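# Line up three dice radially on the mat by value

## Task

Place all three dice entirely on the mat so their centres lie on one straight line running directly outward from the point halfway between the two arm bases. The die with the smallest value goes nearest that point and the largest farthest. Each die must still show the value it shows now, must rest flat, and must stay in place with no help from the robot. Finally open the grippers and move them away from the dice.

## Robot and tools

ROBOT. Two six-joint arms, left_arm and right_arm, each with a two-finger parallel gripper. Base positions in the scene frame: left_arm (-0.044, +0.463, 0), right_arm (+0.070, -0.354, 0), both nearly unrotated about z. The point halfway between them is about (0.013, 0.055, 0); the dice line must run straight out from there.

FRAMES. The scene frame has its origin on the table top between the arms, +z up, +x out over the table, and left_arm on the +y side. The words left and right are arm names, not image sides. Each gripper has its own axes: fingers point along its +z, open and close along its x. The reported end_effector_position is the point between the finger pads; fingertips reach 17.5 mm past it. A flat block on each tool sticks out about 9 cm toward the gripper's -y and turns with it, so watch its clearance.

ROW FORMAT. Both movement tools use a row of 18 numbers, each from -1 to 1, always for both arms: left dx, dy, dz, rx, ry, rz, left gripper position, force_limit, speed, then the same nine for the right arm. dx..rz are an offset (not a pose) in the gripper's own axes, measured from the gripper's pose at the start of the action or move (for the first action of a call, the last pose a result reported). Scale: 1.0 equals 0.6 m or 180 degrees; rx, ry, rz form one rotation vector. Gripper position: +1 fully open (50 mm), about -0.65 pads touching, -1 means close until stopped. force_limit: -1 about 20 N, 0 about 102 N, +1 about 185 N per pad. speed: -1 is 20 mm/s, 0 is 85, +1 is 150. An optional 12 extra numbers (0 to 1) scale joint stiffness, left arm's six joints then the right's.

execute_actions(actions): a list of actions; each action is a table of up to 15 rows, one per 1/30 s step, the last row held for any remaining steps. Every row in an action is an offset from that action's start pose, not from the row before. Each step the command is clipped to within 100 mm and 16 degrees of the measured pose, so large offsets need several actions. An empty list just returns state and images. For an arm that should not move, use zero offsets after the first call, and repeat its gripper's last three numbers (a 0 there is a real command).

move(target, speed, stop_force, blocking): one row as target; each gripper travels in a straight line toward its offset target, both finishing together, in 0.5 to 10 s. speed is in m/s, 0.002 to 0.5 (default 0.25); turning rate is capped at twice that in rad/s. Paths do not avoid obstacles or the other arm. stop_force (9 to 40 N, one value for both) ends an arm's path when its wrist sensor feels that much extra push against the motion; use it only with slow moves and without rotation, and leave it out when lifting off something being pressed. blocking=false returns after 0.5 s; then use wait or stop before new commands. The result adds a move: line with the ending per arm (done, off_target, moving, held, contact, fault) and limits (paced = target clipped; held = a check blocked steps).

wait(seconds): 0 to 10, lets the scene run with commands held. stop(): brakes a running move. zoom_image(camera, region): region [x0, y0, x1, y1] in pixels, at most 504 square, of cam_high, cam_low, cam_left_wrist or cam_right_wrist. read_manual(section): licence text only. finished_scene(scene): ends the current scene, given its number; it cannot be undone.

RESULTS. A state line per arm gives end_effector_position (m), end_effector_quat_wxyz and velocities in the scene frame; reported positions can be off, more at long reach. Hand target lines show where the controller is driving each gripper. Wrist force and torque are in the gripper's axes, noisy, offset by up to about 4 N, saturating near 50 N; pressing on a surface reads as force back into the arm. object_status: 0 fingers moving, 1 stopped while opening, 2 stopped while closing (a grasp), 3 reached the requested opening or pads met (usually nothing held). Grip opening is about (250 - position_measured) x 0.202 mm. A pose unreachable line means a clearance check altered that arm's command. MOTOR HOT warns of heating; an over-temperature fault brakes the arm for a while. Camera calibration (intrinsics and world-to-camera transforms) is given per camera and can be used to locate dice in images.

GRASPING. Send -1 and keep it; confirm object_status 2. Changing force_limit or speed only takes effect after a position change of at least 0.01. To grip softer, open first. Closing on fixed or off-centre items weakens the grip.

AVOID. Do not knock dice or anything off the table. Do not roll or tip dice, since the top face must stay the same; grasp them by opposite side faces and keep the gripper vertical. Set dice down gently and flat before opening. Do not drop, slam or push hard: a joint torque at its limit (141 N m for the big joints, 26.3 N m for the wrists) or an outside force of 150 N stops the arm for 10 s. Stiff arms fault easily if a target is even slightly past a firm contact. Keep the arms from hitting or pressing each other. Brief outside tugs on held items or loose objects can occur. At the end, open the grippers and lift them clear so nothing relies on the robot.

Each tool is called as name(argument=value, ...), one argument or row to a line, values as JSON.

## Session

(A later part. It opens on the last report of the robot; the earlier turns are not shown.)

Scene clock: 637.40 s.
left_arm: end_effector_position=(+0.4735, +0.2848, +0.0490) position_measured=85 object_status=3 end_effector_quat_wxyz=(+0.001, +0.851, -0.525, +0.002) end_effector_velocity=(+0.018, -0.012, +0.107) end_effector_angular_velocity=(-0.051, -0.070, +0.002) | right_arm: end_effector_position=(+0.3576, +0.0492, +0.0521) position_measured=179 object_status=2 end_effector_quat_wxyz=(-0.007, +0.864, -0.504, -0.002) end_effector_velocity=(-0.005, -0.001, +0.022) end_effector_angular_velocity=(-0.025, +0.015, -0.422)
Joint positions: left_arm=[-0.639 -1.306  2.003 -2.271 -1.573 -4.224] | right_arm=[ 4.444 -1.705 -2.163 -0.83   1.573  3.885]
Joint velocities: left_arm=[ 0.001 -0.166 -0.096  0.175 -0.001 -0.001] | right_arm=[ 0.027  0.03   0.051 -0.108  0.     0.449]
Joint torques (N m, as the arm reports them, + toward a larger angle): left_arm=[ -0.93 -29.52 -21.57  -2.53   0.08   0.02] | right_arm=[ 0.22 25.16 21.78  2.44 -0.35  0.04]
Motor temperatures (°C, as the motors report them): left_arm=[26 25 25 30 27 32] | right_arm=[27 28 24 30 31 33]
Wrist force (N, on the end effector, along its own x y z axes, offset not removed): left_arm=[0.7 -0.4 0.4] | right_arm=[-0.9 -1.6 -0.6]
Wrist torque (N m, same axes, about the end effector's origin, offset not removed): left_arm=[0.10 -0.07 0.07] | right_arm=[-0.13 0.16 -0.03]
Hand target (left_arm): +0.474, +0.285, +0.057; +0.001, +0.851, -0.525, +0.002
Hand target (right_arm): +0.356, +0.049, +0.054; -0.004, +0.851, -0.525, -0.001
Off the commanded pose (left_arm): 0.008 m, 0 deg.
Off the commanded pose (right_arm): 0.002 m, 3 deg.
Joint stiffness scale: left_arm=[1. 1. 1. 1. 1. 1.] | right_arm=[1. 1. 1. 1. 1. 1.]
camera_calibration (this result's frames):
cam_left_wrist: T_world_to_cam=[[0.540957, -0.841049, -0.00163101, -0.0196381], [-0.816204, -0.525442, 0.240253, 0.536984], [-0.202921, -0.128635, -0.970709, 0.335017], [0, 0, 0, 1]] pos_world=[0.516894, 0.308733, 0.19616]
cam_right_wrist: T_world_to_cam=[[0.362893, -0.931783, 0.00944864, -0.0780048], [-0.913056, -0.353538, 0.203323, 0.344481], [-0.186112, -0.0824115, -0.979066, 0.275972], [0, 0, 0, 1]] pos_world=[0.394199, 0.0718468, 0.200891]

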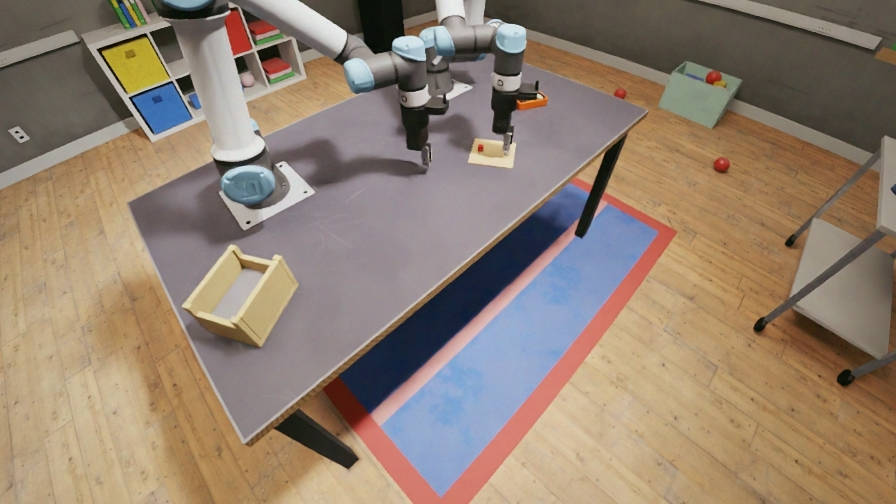

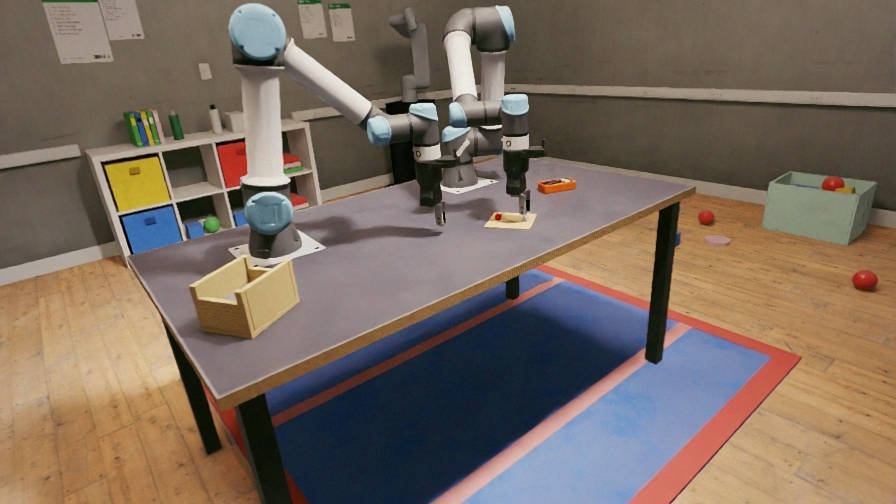

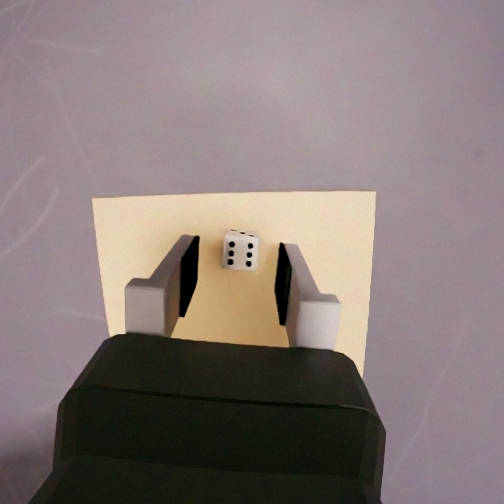

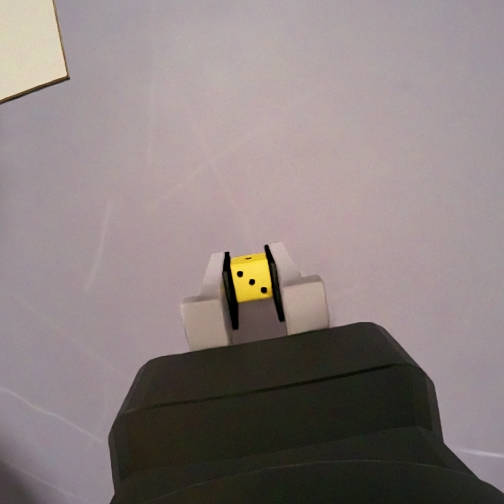

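move(
  target=[-0.3453, -0.2601, -0.068, 0, 0, 0, 0.45, -0.5, 0.2, -0.2473, -0.2926, 0.0057, -0.0031, 0.0034, 0.0171, -1, -0.5, -0.2],
  speed=0.38,
)

Scene clock: 660.13 s.
left_arm: end_effector_position=(+0.5193, +0.5398, +0.0884) position_measured=85 object_status=3 end_effector_quat_wxyz=(+0.001, +0.851, -0.525, +0.002) end_effector_velocity=(+0.001, -0.001, +0.001) end_effector_angular_velocity=(-0.002, +0.003, -0.011) | right_arm: end_effector_position=(+0.4360, +0.2649, +0.0523) position_measured=179 object_status=2 end_effector_quat_wxyz=(-0.001, +0.850, -0.526, -0.000) end_effector_velocity=(-0.000, -0.001, +0.001) end_effector_angular_velocity=(-0.011, +0.005, +0.001)
Joint positions: left_arm=[-0.146 -1.334  1.914 -2.153 -1.573 -3.731] | right_arm=[ 4.434 -2.173 -1.468 -1.069  1.571  3.927]
Joint velocities: left_arm=[-0.     0.001 -0.005  0.007 -0.003  0.011] | right_arm=[-0.001 -0.002  0.009 -0.019  0.001 -0.002]
Joint torques (N m, as the arm reports them, + toward a larger angle): left_arm=[  0.88 -29.94 -24.56  -2.25  -0.38   0.15] | right_arm=[-1.39 49.4  29.49  2.82  0.   -0.67]
Motor temperatures (°C, as the motors report them): left_arm=[26 25 25 30 27 32] | right_arm=[27 28 24 30 31 33]
Wrist force (N, on the end effector, along its own x y z axes, offset not removed): left_arm=[-0.5 1.9 2.0] | right_arm=[0.6 4.6 0.4]
Wrist torque (N m, same axes, about the end effector's origin, offset not removed): left_arm=[0.51 -0.08 0.05] | right_arm=[0.92 -0.43 -0.07]
Hand target (left_arm): +0.521, +0.540, +0.089; +0.001, +0.851, -0.525, +0.002
Hand target (right_arm): +0.438, +0.265, +0.051; +0.000, +0.850, -0.527, -0.000
Off the commanded pose (left_arm): 0.001 m, 0 deg.
Off the commanded pose (right_arm): 0.001 m, 0 deg.
Joint stiffness scale: left_arm=[1. 1. 1. 1. 1. 1.] | right_arm=[1. 1. 1. 1. 1. 1.]
move: done
camera_calibration (this result's frames):
cam_left_wrist: T_world_to_cam=[[0.541277, -0.840841, -0.0023944, 0.169868], [-0.815997, -0.525967, 0.239809, 0.69904], [-0.2029, -0.127849, -0.970817, 0.414929], [0, 0, 0, 1]] pos_world=[0.562659, 0.563552, 0.235591]
cam_right_wrist: T_world_to_cam=[[0.313721, -0.949309, 0.019812, 0.120052], [-0.929716, -0.302873, 0.209512, 0.485819], [-0.192891, -0.084148, -0.977605, 0.311965], [0, 0, 0, 1]] pos_world=[0.474186, 0.287359, 0.200815]

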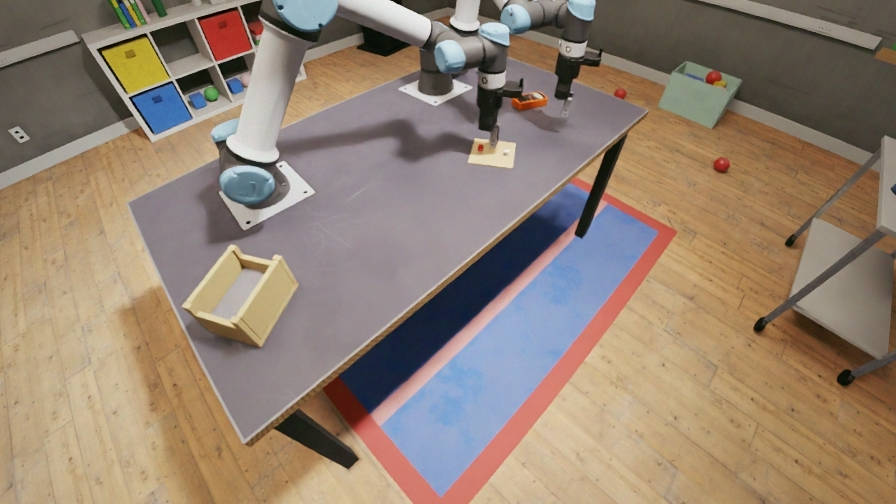

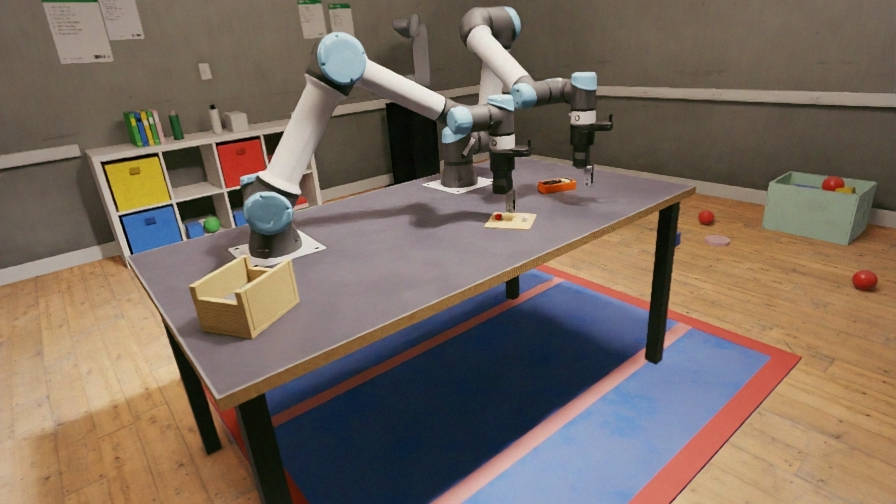

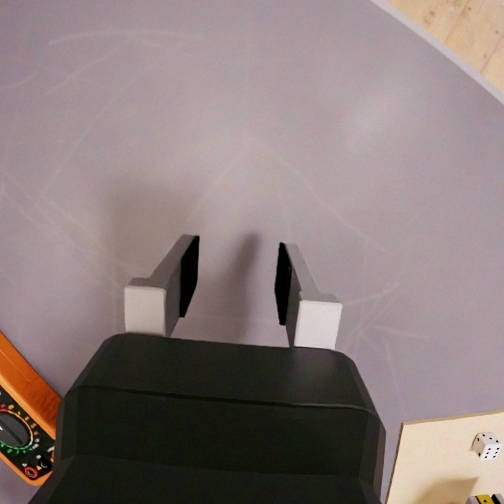

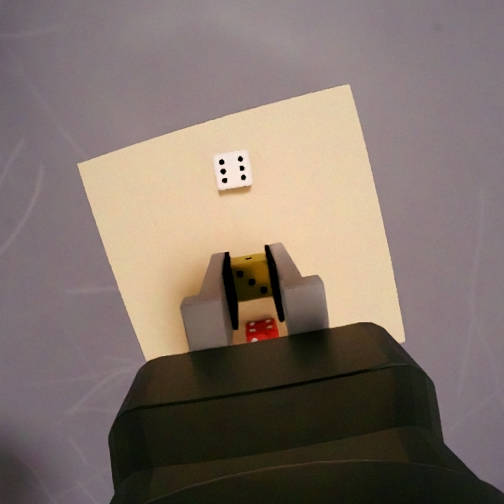

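zoom_image(
  camera="cam_right_wrist",
  region=[203, 140, 263, 200],
)

zoom_image(
  camera="cam_right_wrist",
  region=[210, 240, 320, 350],
)

zoom_image(
  camera="cam_right_wrist",
  region=[58, 142, 108, 192],
)

zoom_image(
  camera="cam_right_wrist",
  region=[324, 64, 374, 114],
)

Region (203, 140, 263, 200) of cam_right_wrist's 504x504 image, scaled by 8.400, with more detail than that image has.

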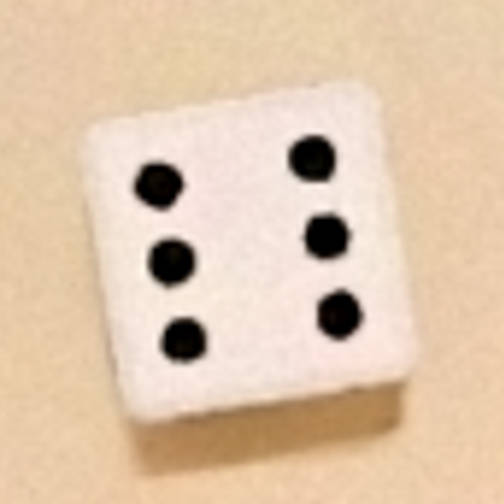

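Region (210, 240, 320, 350) of cam_right_wrist's 504x504 image, scaled by 4.582, with more detail than that image has.

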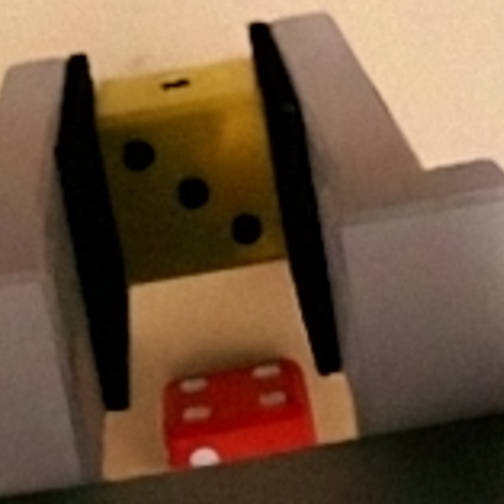

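Region (58, 142, 108, 192) of cam_right_wrist's 504x504 image, scaled by 10.080, with more detail than that image has.

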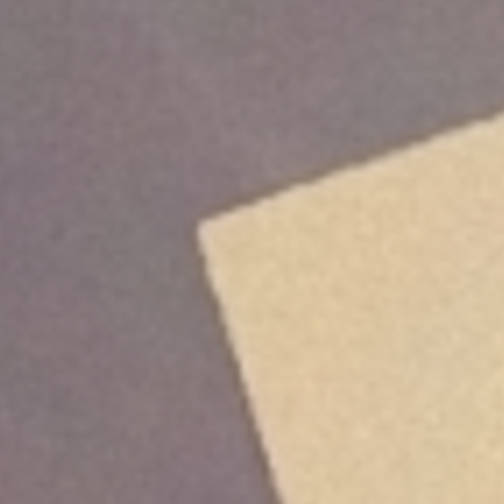

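Region (324, 64, 374, 114) of cam_right_wrist's 504x504 image, scaled by 10.080, with more detail than that image has.

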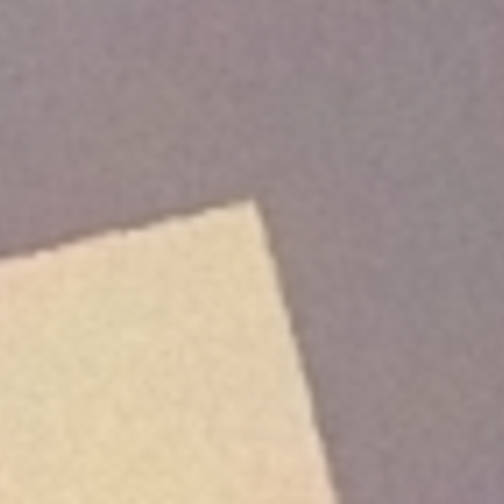

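move(
  target=[0, 0, 0, 0, 0, 0, 0.45, -0.5, 0.2, 0, -0.001, 0.0415, 0, 0, 0, -1, -0.5, -0.2],
  speed=0.07,
)

Scene clock: 693.13 s.
left_arm: end_effector_position=(+0.5192, +0.5397, +0.0884) position_measured=85 object_status=3 end_effector_quat_wxyz=(+0.001, +0.851, -0.526, +0.002) end_effector_velocity=(+0.001, -0.000, +0.001) end_effector_angular_velocity=(-0.000, -0.003, -0.000) | right_arm: end_effector_position=(+0.4365, +0.2664, +0.0298) position_measured=179 object_status=2 end_effector_quat_wxyz=(-0.002, +0.850, -0.526, -0.001) end_effector_velocity=(+0.001, +0.002, +0.001) end_effector_angular_velocity=(+0.006, -0.002, +0.000)
Joint positions: left_arm=[-0.146 -1.334  1.914 -2.153 -1.574 -3.731] | right_arm=[ 4.434 -2.202 -1.487 -1.019  1.571  3.927]
Joint velocities: left_arm=[ 0.    -0.    -0.002  0.     0.     0.   ] | right_arm=[-0.    -0.    -0.     0.007 -0.    -0.001]
Joint torques (N m, as the arm reports them, + toward a larger angle): left_arm=[  0.3  -31.22 -20.82  -3.27   0.1   -0.29] | right_arm=[-0.01 50.51 22.76  3.4  -0.22 -0.51]
Motor temperatures (°C, as the motors report them): left_arm=[26 25 25 30 27 32] | right_arm=[27 28 24 30 31 33]
Wrist force (N, on the end effector, along its own x y z axes, offset not removed): left_arm=[-1.0 -0.2 -3.3] | right_arm=[-2.2 1.2 1.2]
Wrist torque (N m, same axes, about the end effector's origin, offset not removed): left_arm=[0.11 0.16 -0.03] | right_arm=[0.56 0.34 -0.10]
Hand target (left_arm): +0.519, +0.540, +0.088; +0.001, +0.851, -0.525, +0.002
Hand target (right_arm): +0.437, +0.265, +0.027; -0.001, +0.850, -0.526, -0.000
Off the commanded pose (left_arm): 0.000 m, 0 deg.
Off the commanded pose (right_arm): 0.003 m, 0 deg.
Joint stiffness scale: left_arm=[1. 1. 1. 1. 1. 1.] | right_arm=[1. 1. 1. 1. 1. 1.]
move: done
camera_calibration (this result's frames):
cam_left_wrist: T_world_to_cam=[[0.540771, -0.841166, -0.00246381, 0.170276], [-0.81621, -0.525431, 0.240258, 0.698733], [-0.203391, -0.127914, -0.970706, 0.415231], [0, 0, 0, 1]] pos_world=[0.562687, 0.56348, 0.235611]
cam_right_wrist: T_world_to_cam=[[0.31379, -0.949336, 0.0172291, 0.121872], [-0.929869, -0.303584, 0.207801, 0.491768], [-0.192042, -0.0812265, -0.978019, 0.288975], [0, 0, 0, 1]] pos_world=[0.474533, 0.288463, 0.178334]

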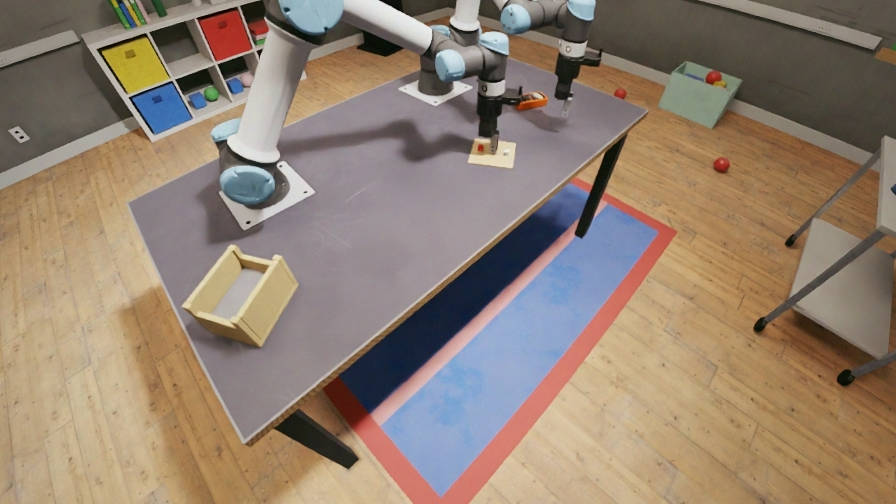

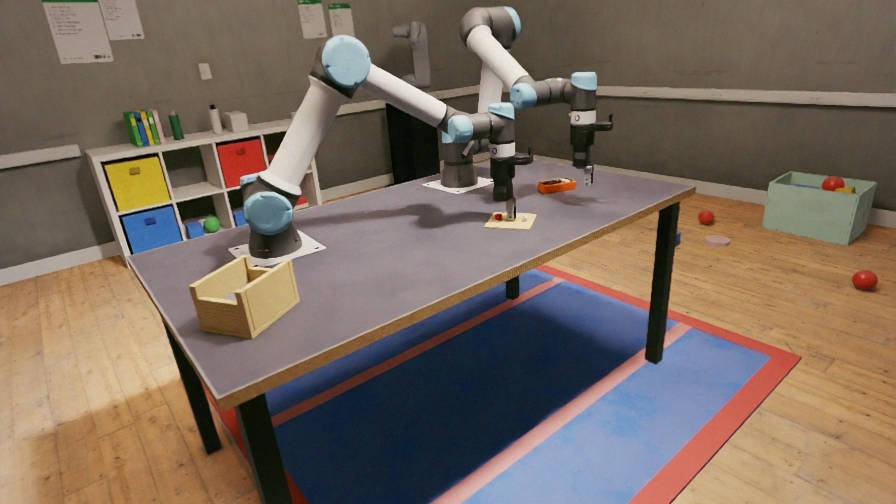

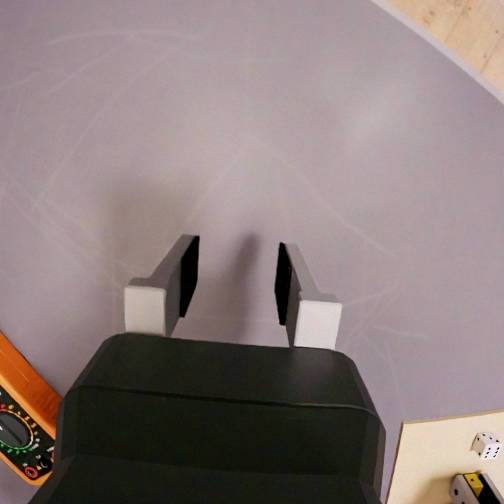

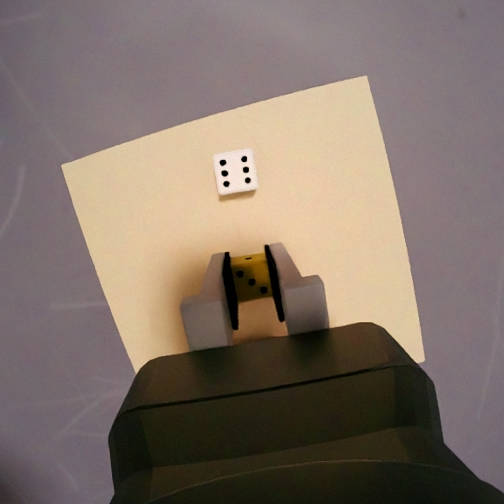

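execute_actions(
  actions=[
    [[0,0,0,0,0,0,0.45,-0.5,0.2,0.0015,0,0.006,0,0,0,-1,-0.5,-0.2],[0,0,0,0,0,0,0.45,-0.5,0.2,0.003,0,0.0075,0,0,0,-1,-0.5,-0.2],[0,0,0,0,0,0,0.45,-0.5,0.2,0.0035,0,0.0075,0,0,0,-1,-0.5,-0.2],[0,0,0,0,0,0,0.45,-0.5,0.2,0.0035,0,0.0075,0,0,0,-1,-0.5,-0.2],[0,0,0,0,0,0,0.45,-0.5,0.2,0.0035,0,0.0075,0,0,0,-1,-0.5,-0.2],[0,0,0,0,0,0,0.45,-0.5,0.2,0.0035,0,0.0075,0,0,0,-1,-0.5,-0.2],[0,0,0,0,0,0,0.45,-0.5,0.2,0.0035,0,0.0075,0,0,0,-1,-0.5,-0.2],[0,0,0,0,0,0,0.45,-0.5,0.2,0.0035,0,0.0075,0,0,0,0.45,-0.5,0.2],[0,0,0,0,0,0,0.45,-0.5,0.2,0.0035,0,0.0075,0,0,0,0.45,-0.5,0.2],[0,0,0,0,0,0,0.45,-0.5,0.2,0.0035,0,0.004,0,0,0,0.45,-0.5,0.2],[0,0,0,0,0,0,0.45,-0.5,0.2,0.0035,0,-0.004,0,0,0,0.45,-0.5,0.2],[0,0,0,0,0,0,0.45,-0.5,0.2,0.0035,0,-0.015,0,0,0,0.45,-0.5,0.2],[0,0,0,0,0,0,0.45,-0.5,0.2,0.0035,0,-0.027,0,0,0,0.45,-0.5,0.2],[0,0,0,0,0,0,0.45,-0.5,0.2,0.0035,0,-0.039,0,0,0,0.45,-0.5,0.2],[0,0,0,0,0,0,0.45,-0.5,0.2,0.0035,0,-0.05,0,0,0,0.45,-0.5,0.2]],
  ],
)

Scene clock: 711.83 s.
left_arm: end_effector_position=(+0.5192, +0.5397, +0.0884) position_measured=85 object_status=3 end_effector_quat_wxyz=(+0.001, +0.851, -0.526, +0.002) end_effector_velocity=(-0.000, +0.000, -0.001) end_effector_angular_velocity=(+0.002, +0.001, +0.001) | right_arm: end_effector_position=(+0.4355, +0.2635, +0.0296) position_measured=85 object_status=0 end_effector_quat_wxyz=(+0.001, +0.851, -0.526, +0.000) end_effector_velocity=(-0.010, -0.026, +0.059) end_effector_angular_velocity=(-0.093, +0.032, +0.002)
Joint positions: left_arm=[-0.146 -1.334  1.914 -2.153 -1.574 -3.731] | right_arm=[ 4.434 -2.199 -1.49  -1.026  1.571  3.926]
Joint velocities: left_arm=[-0.     0.001  0.     0.     0.002 -0.001] | right_arm=[ 0.001  0.089  0.054 -0.242  0.    -0.002]
Joint torques (N m, as the arm reports them, + toward a larger angle): left_arm=[ -0.54 -30.5  -21.54  -2.98   0.12  -0.21] | right_arm=[-1.2  63.57 31.44  2.91 -0.16 -0.99]
Motor temperatures (°C, as the motors report them): left_arm=[26 25 25 30 27 32] | right_arm=[27 28 24 30 31 33]
Wrist force (N, on the end effector, along its own x y z axes, offset not removed): left_arm=[-1.8 -0.9 -1.0] | right_arm=[-3.9 1.7 2.0]
Wrist torque (N m, same axes, about the end effector's origin, offset not removed): left_arm=[-0.03 0.44 -0.03] | right_arm=[0.42 0.50 0.38]
Hand target (left_arm): +0.519, +0.540, +0.088; +0.001, +0.851, -0.526, +0.002
Hand target (right_arm): +0.437, +0.264, +0.059; -0.003, +0.850, -0.526, -0.001
Off the commanded pose (left_arm): 0.000 m, 0 deg.
Off the commanded pose (right_arm): 0.030 m, 0 deg.
Joint stiffness scale: left_arm=[1. 1. 1. 1. 1. 1.] | right_arm=[1. 1. 1. 1. 1. 1.]
camera_calibration (this result's frames):
cam_left_wrist: T_world_to_cam=[[0.54078, -0.84116, -0.00246404, 0.170269], [-0.816204, -0.52544, 0.240258, 0.698735], [-0.20339, -0.127916, -0.970706, 0.415232], [0, 0, 0, 1]] pos_world=[0.562687, 0.563481, 0.235611]
cam_right_wrist: T_world_to_cam=[[0.314835, -0.948867, 0.0230485, 0.118683], [-0.929066, -0.303115, 0.212034, 0.489399], [-0.194205, -0.0881692, -0.976991, 0.291158], [0, 0, 0, 1]] pos_world=[0.473863, 0.286629, 0.177954]

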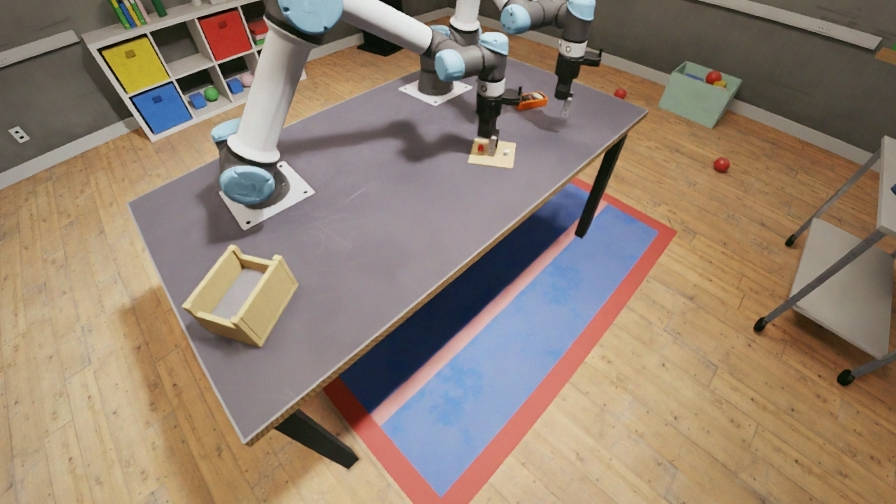

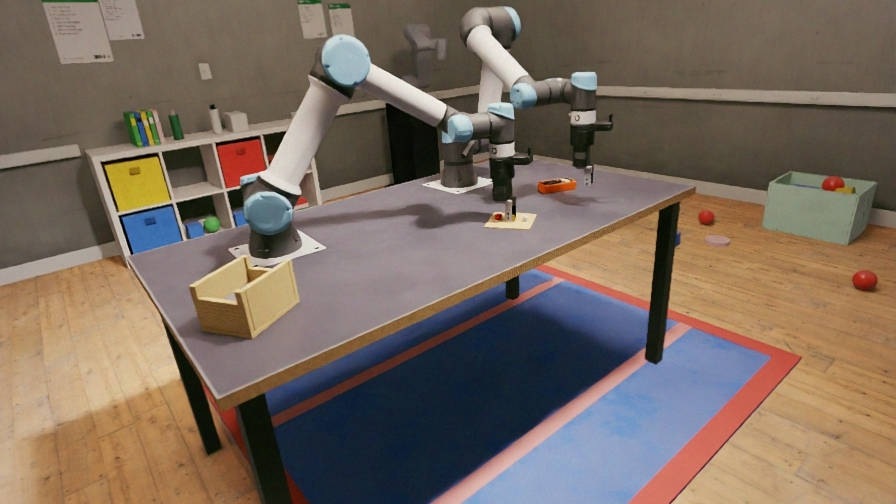

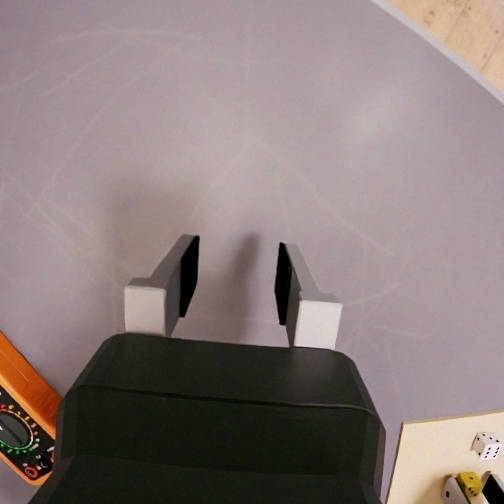

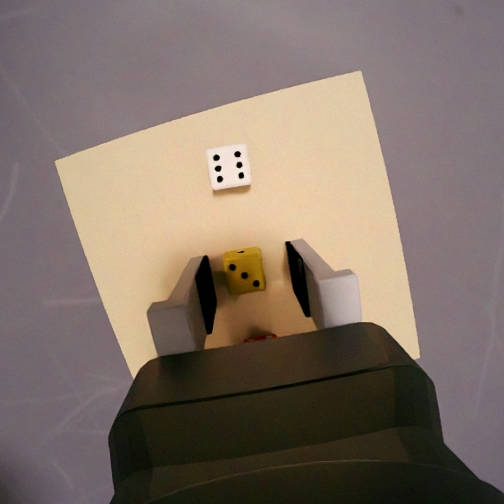

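execute_actions(
  actions=[],
)

Scene clock: 712.90 s.
left_arm: end_effector_position=(+0.5192, +0.5397, +0.0884) position_measured=85 object_status=3 end_effector_quat_wxyz=(+0.001, +0.851, -0.526, +0.002) end_effector_velocity=(-0.000, +0.000, -0.000) end_effector_angular_velocity=(+0.000, +0.000, -0.001) | right_arm: end_effector_position=(+0.4360, +0.2649, +0.0595) position_measured=85 object_status=3 end_effector_quat_wxyz=(-0.003, +0.851, -0.526, -0.001) end_effector_velocity=(+0.000, -0.001, -0.000) end_effector_angular_velocity=(-0.001, +0.000, -0.000)
Joint positions: left_arm=[-0.146 -1.334  1.914 -2.153 -1.574 -3.731] | right_arm=[ 4.434 -2.163 -1.467 -1.076  1.571  3.926]
Joint velocities: left_arm=[ 0.001 -0.001  0.001 -0.     0.     0.001] | right_arm=[-0.001 -0.    -0.001 -0.    -0.    -0.   ]
Joint torques (N m, as the arm reports them, + toward a larger angle): left_arm=[ -0.41 -31.22 -21.05  -2.91   0.06  -0.17] | right_arm=[-1.48 50.64 27.75  2.77 -0.18 -0.91]
Motor temperatures (°C, as the motors report them): left_arm=[26 25 25 30 27 32] | right_arm=[27 28 24 30 31 33]
Wrist force (N, on the end effector, along its own x y z axes, offset not removed): left_arm=[1.0 4.3 -0.9] | right_arm=[1.2 1.3 1.7]
Wrist torque (N m, same axes, about the end effector's origin, offset not removed): left_arm=[0.83 -0.18 0.05] | right_arm=[0.16 -0.11 -0.10]
Hand target (left_arm): +0.519, +0.540, +0.088; +0.001, +0.851, -0.526, +0.002
Hand target (right_arm): +0.437, +0.264, +0.059; -0.003, +0.850, -0.526, -0.001
Off the commanded pose (left_arm): 0.000 m, 0 deg.
Off the commanded pose (right_arm): 0.002 m, 0 deg.
Joint stiffness scale: left_arm=[1. 1. 1. 1. 1. 1.] | right_arm=[1. 1. 1. 1. 1. 1.]
camera_calibration (this result's frames):
cam_left_wrist: T_world_to_cam=[[0.54078, -0.84116, -0.00246381, 0.170269], [-0.816204, -0.52544, 0.240258, 0.698735], [-0.20339, -0.127916, -0.970706, 0.415232], [0, 0, 0, 1]] pos_world=[0.562687, 0.563481, 0.235611]
cam_right_wrist: T_world_to_cam=[[0.314902, -0.948998, 0.0154536, 0.119645], [-0.929656, -0.305121, 0.206498, 0.485043], [-0.191251, -0.0793931, -0.978325, 0.31705], [0, 0, 0, 1]] pos_world=[0.473883, 0.286711, 0.208168]

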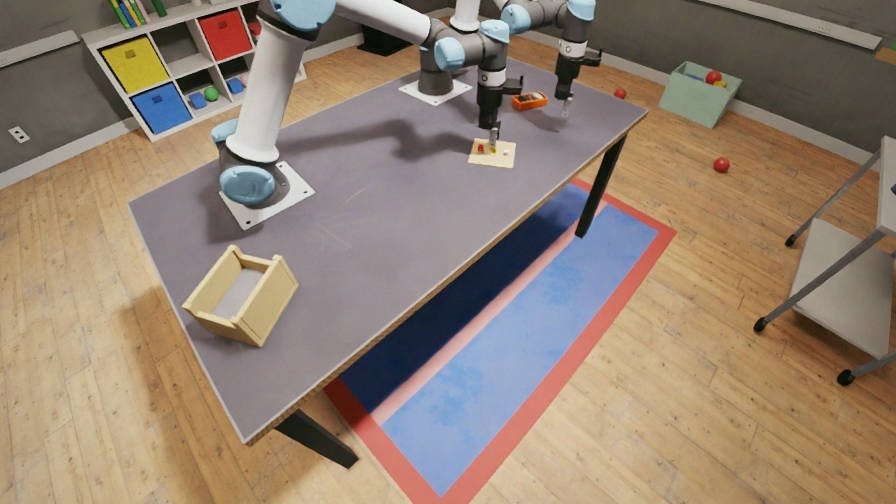

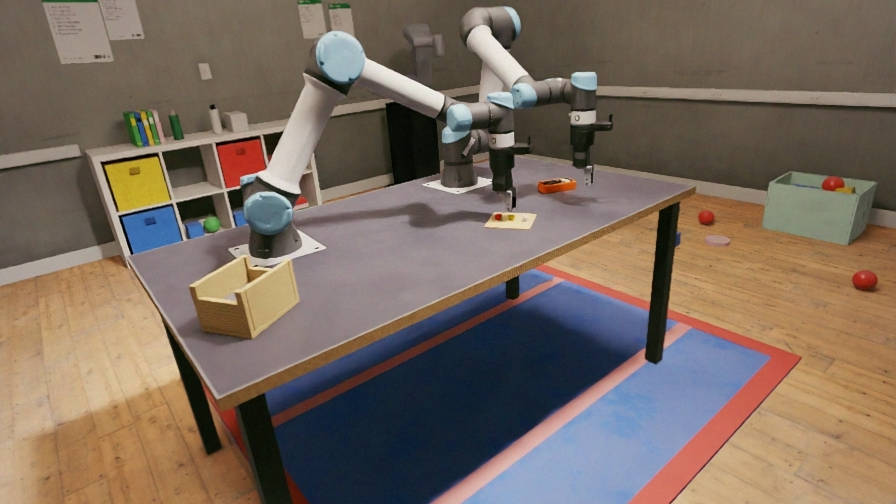

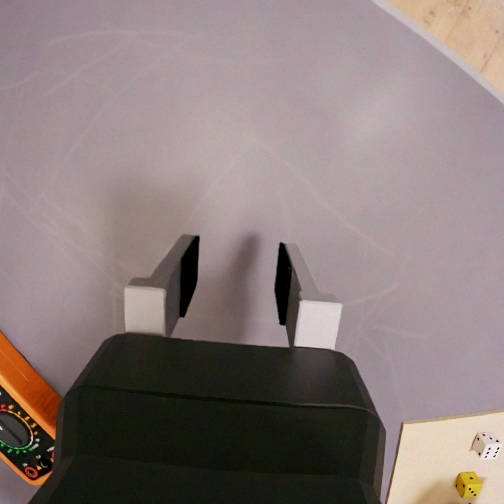

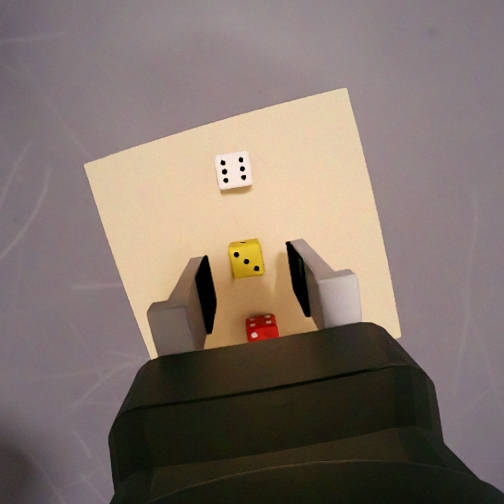

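zoom_image(
  camera="cam_right_wrist",
  region=[150, 140, 360, 350],
)

zoom_image(
  camera="cam_right_wrist",
  region=[216, 230, 276, 290],
)

zoom_image(
  camera="cam_right_wrist",
  region=[204, 140, 264, 200],
)

zoom_image(
  camera="cam_right_wrist",
  region=[232, 295, 292, 355],
)

Region (150, 140, 360, 350) of cam_right_wrist's 504x504 image, scaled by 2.400, with more detail than that image has.

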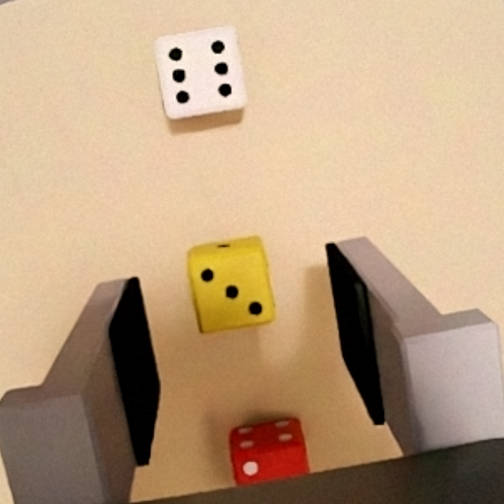

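Region (216, 230, 276, 290) of cam_right_wrist's 504x504 image, scaled by 8.400, with more detail than that image has.

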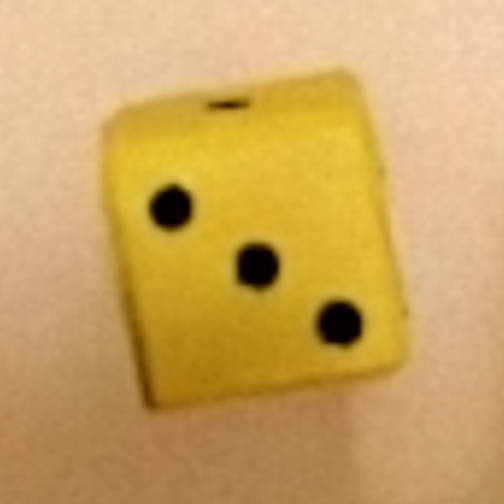

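Region (204, 140, 264, 200) of cam_right_wrist's 504x504 image, scaled by 8.400, with more detail than that image has.

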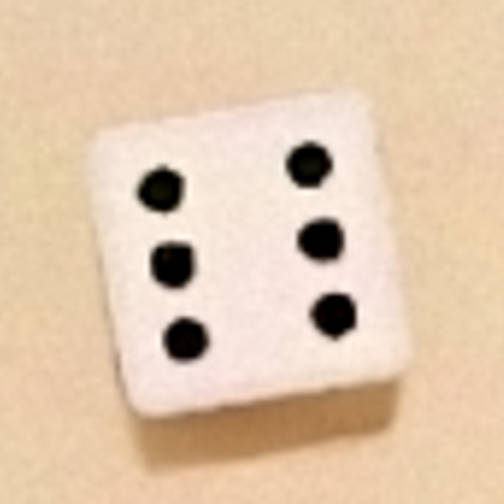

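Region (232, 295, 292, 355) of cam_right_wrist's 504x504 image, scaled by 8.400, with more detail than that image has.

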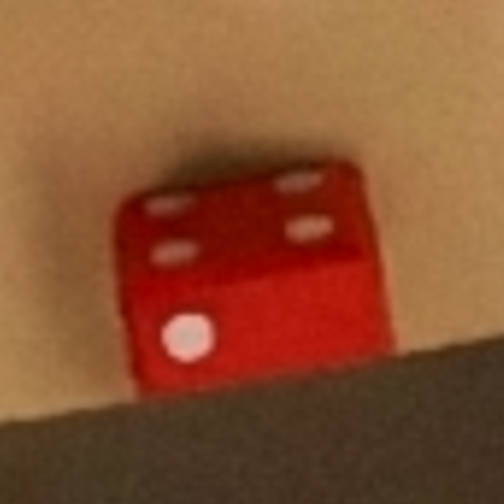

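move(
  target=[0, 0, 0, 0, 0, 0, 0.45, -0.5, 0.2, 0.1966, 0.2215, -0.0667, 0, 0, 0, 0.45, -0.5, 0.2],
  speed=0.4,
)

Scene clock: 731.60 s.
left_arm: end_effector_position=(+0.5192, +0.5397, +0.0884) position_measured=85 object_status=3 end_effector_quat_wxyz=(+0.001, +0.851, -0.526, +0.002) end_effector_velocity=(+0.000, -0.001, +0.001) end_effector_angular_velocity=(-0.001, -0.001, -0.000) | right_arm: end_effector_position=(+0.3710, +0.1005, +0.0984) position_measured=85 object_status=3 end_effector_quat_wxyz=(-0.003, +0.850, -0.526, -0.001) end_effector_velocity=(-0.001, -0.002, -0.002) end_effector_angular_velocity=(-0.005, +0.000, -0.003)
Joint positions: left_arm=[-0.146 -1.334  1.914 -2.153 -1.574 -3.731] | right_arm=[ 4.452 -1.746 -1.963 -0.996  1.572  3.946]
Joint velocities: left_arm=[-0.001 -0.    -0.001 -0.    -0.    -0.001] | right_arm=[ 0.001 -0.    -0.005 -0.    -0.001  0.004]
Joint torques (N m, as the arm reports them, + toward a larger angle): left_arm=[ -0.03 -31.33 -21.43  -2.91  -0.04  -0.06] | right_arm=[ 2.55 35.52 23.35  3.32 -0.6   0.05]
Motor temperatures (°C, as the motors report them): left_arm=[26 25 25 30 27 32] | right_arm=[27 28 24 30 31 33]
Wrist force (N, on the end effector, along its own x y z axes, offset not removed): left_arm=[-0.5 -2.0 -0.4] | right_arm=[-0.1 -0.1 -2.5]
Wrist torque (N m, same axes, about the end effector's origin, offset not removed): left_arm=[-0.20 -0.08 0.01] | right_arm=[-0.33 -0.03 -0.06]
Hand target (left_arm): +0.519, +0.540, +0.088; +0.001, +0.851, -0.526, +0.002
Hand target (right_arm): +0.370, +0.100, +0.099; -0.003, +0.851, -0.526, -0.001
Off the commanded pose (left_arm): 0.000 m, 0 deg.
Off the commanded pose (right_arm): 0.001 m, 0 deg.
Joint stiffness scale: left_arm=[1. 1. 1. 1. 1. 1.] | right_arm=[1. 1. 1. 1. 1. 1.]
move: done
camera_calibration (this result's frames):
cam_left_wrist: T_world_to_cam=[[0.54078, -0.84116, -0.00246397, 0.170269], [-0.816204, -0.52544, 0.240258, 0.698735], [-0.20339, -0.127916, -0.970706, 0.415232], [0, 0, 0, 1]] pos_world=[0.562687, 0.563481, 0.235611]
cam_right_wrist: T_world_to_cam=[[0.313711, -0.949398, 0.0151337, -0.0160356], [-0.929861, -0.303951, 0.207299, 0.366255], [-0.192209, -0.0791041, -0.978161, 0.329939], [0, 0, 0, 1]] pos_world=[0.409014, 0.122199, 0.247052]

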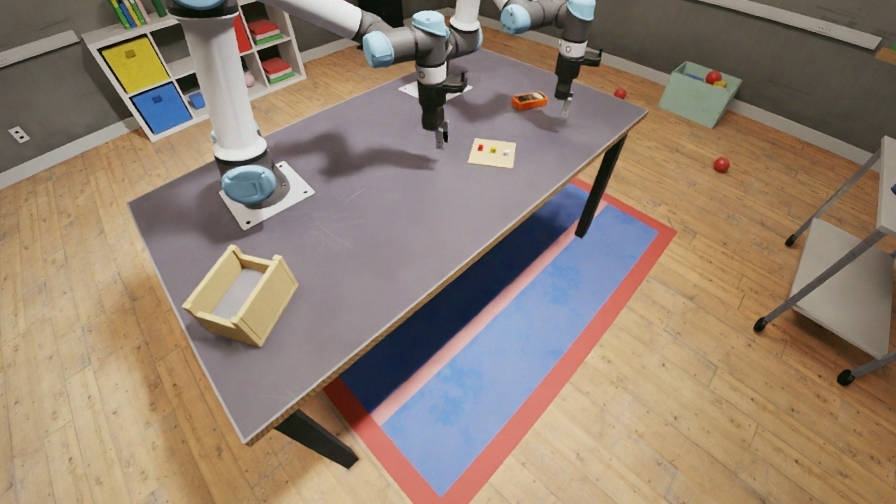

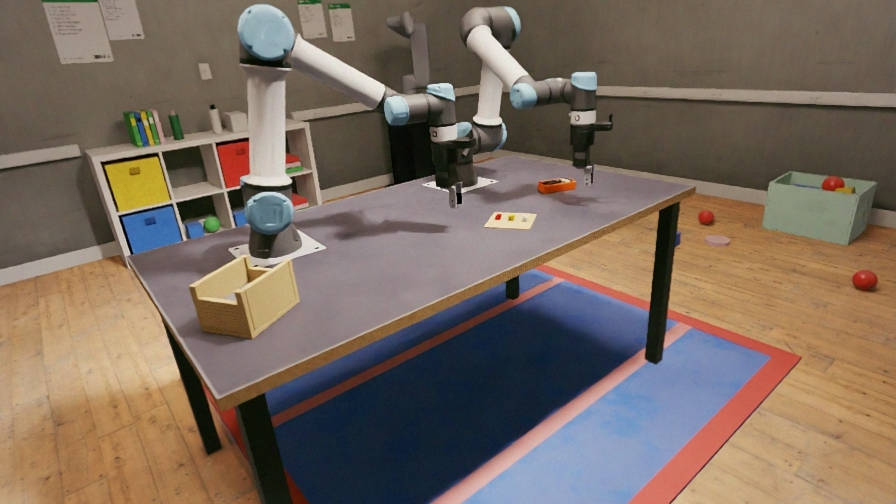

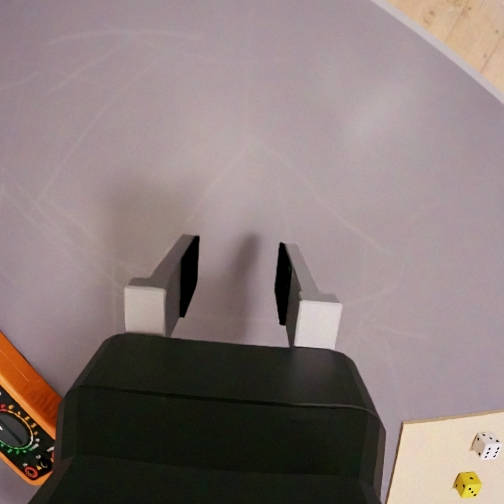

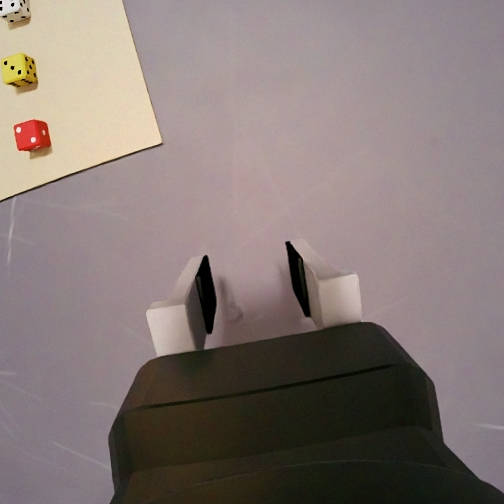

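zoom_image(
  camera="cam_high",
  region=[455, 125, 535, 180],
)

zoom_image(
  camera="cam_right_wrist",
  region=[0, 0, 170, 170],
)

Region (455, 125, 535, 180) of cam_high's 896x504 image, scaled by 6.300, with more detail than that image has; it fills the top 346 rows of this view, and the rest is white.

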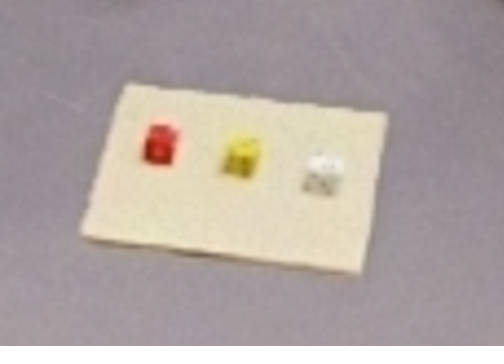

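Region (0, 0, 170, 170) of cam_right_wrist's 504x504 image, scaled by 2.965, with more detail than that image has.

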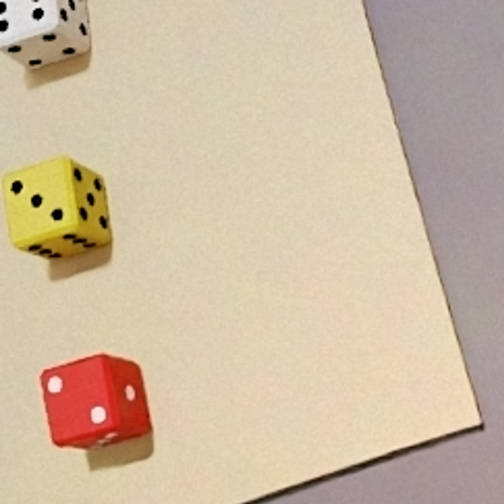

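All three dice are flat, in line on the mat, showing 2, 3 and 6.

finished_scene(
  scene=1,
)

The scene is finished: the task was done.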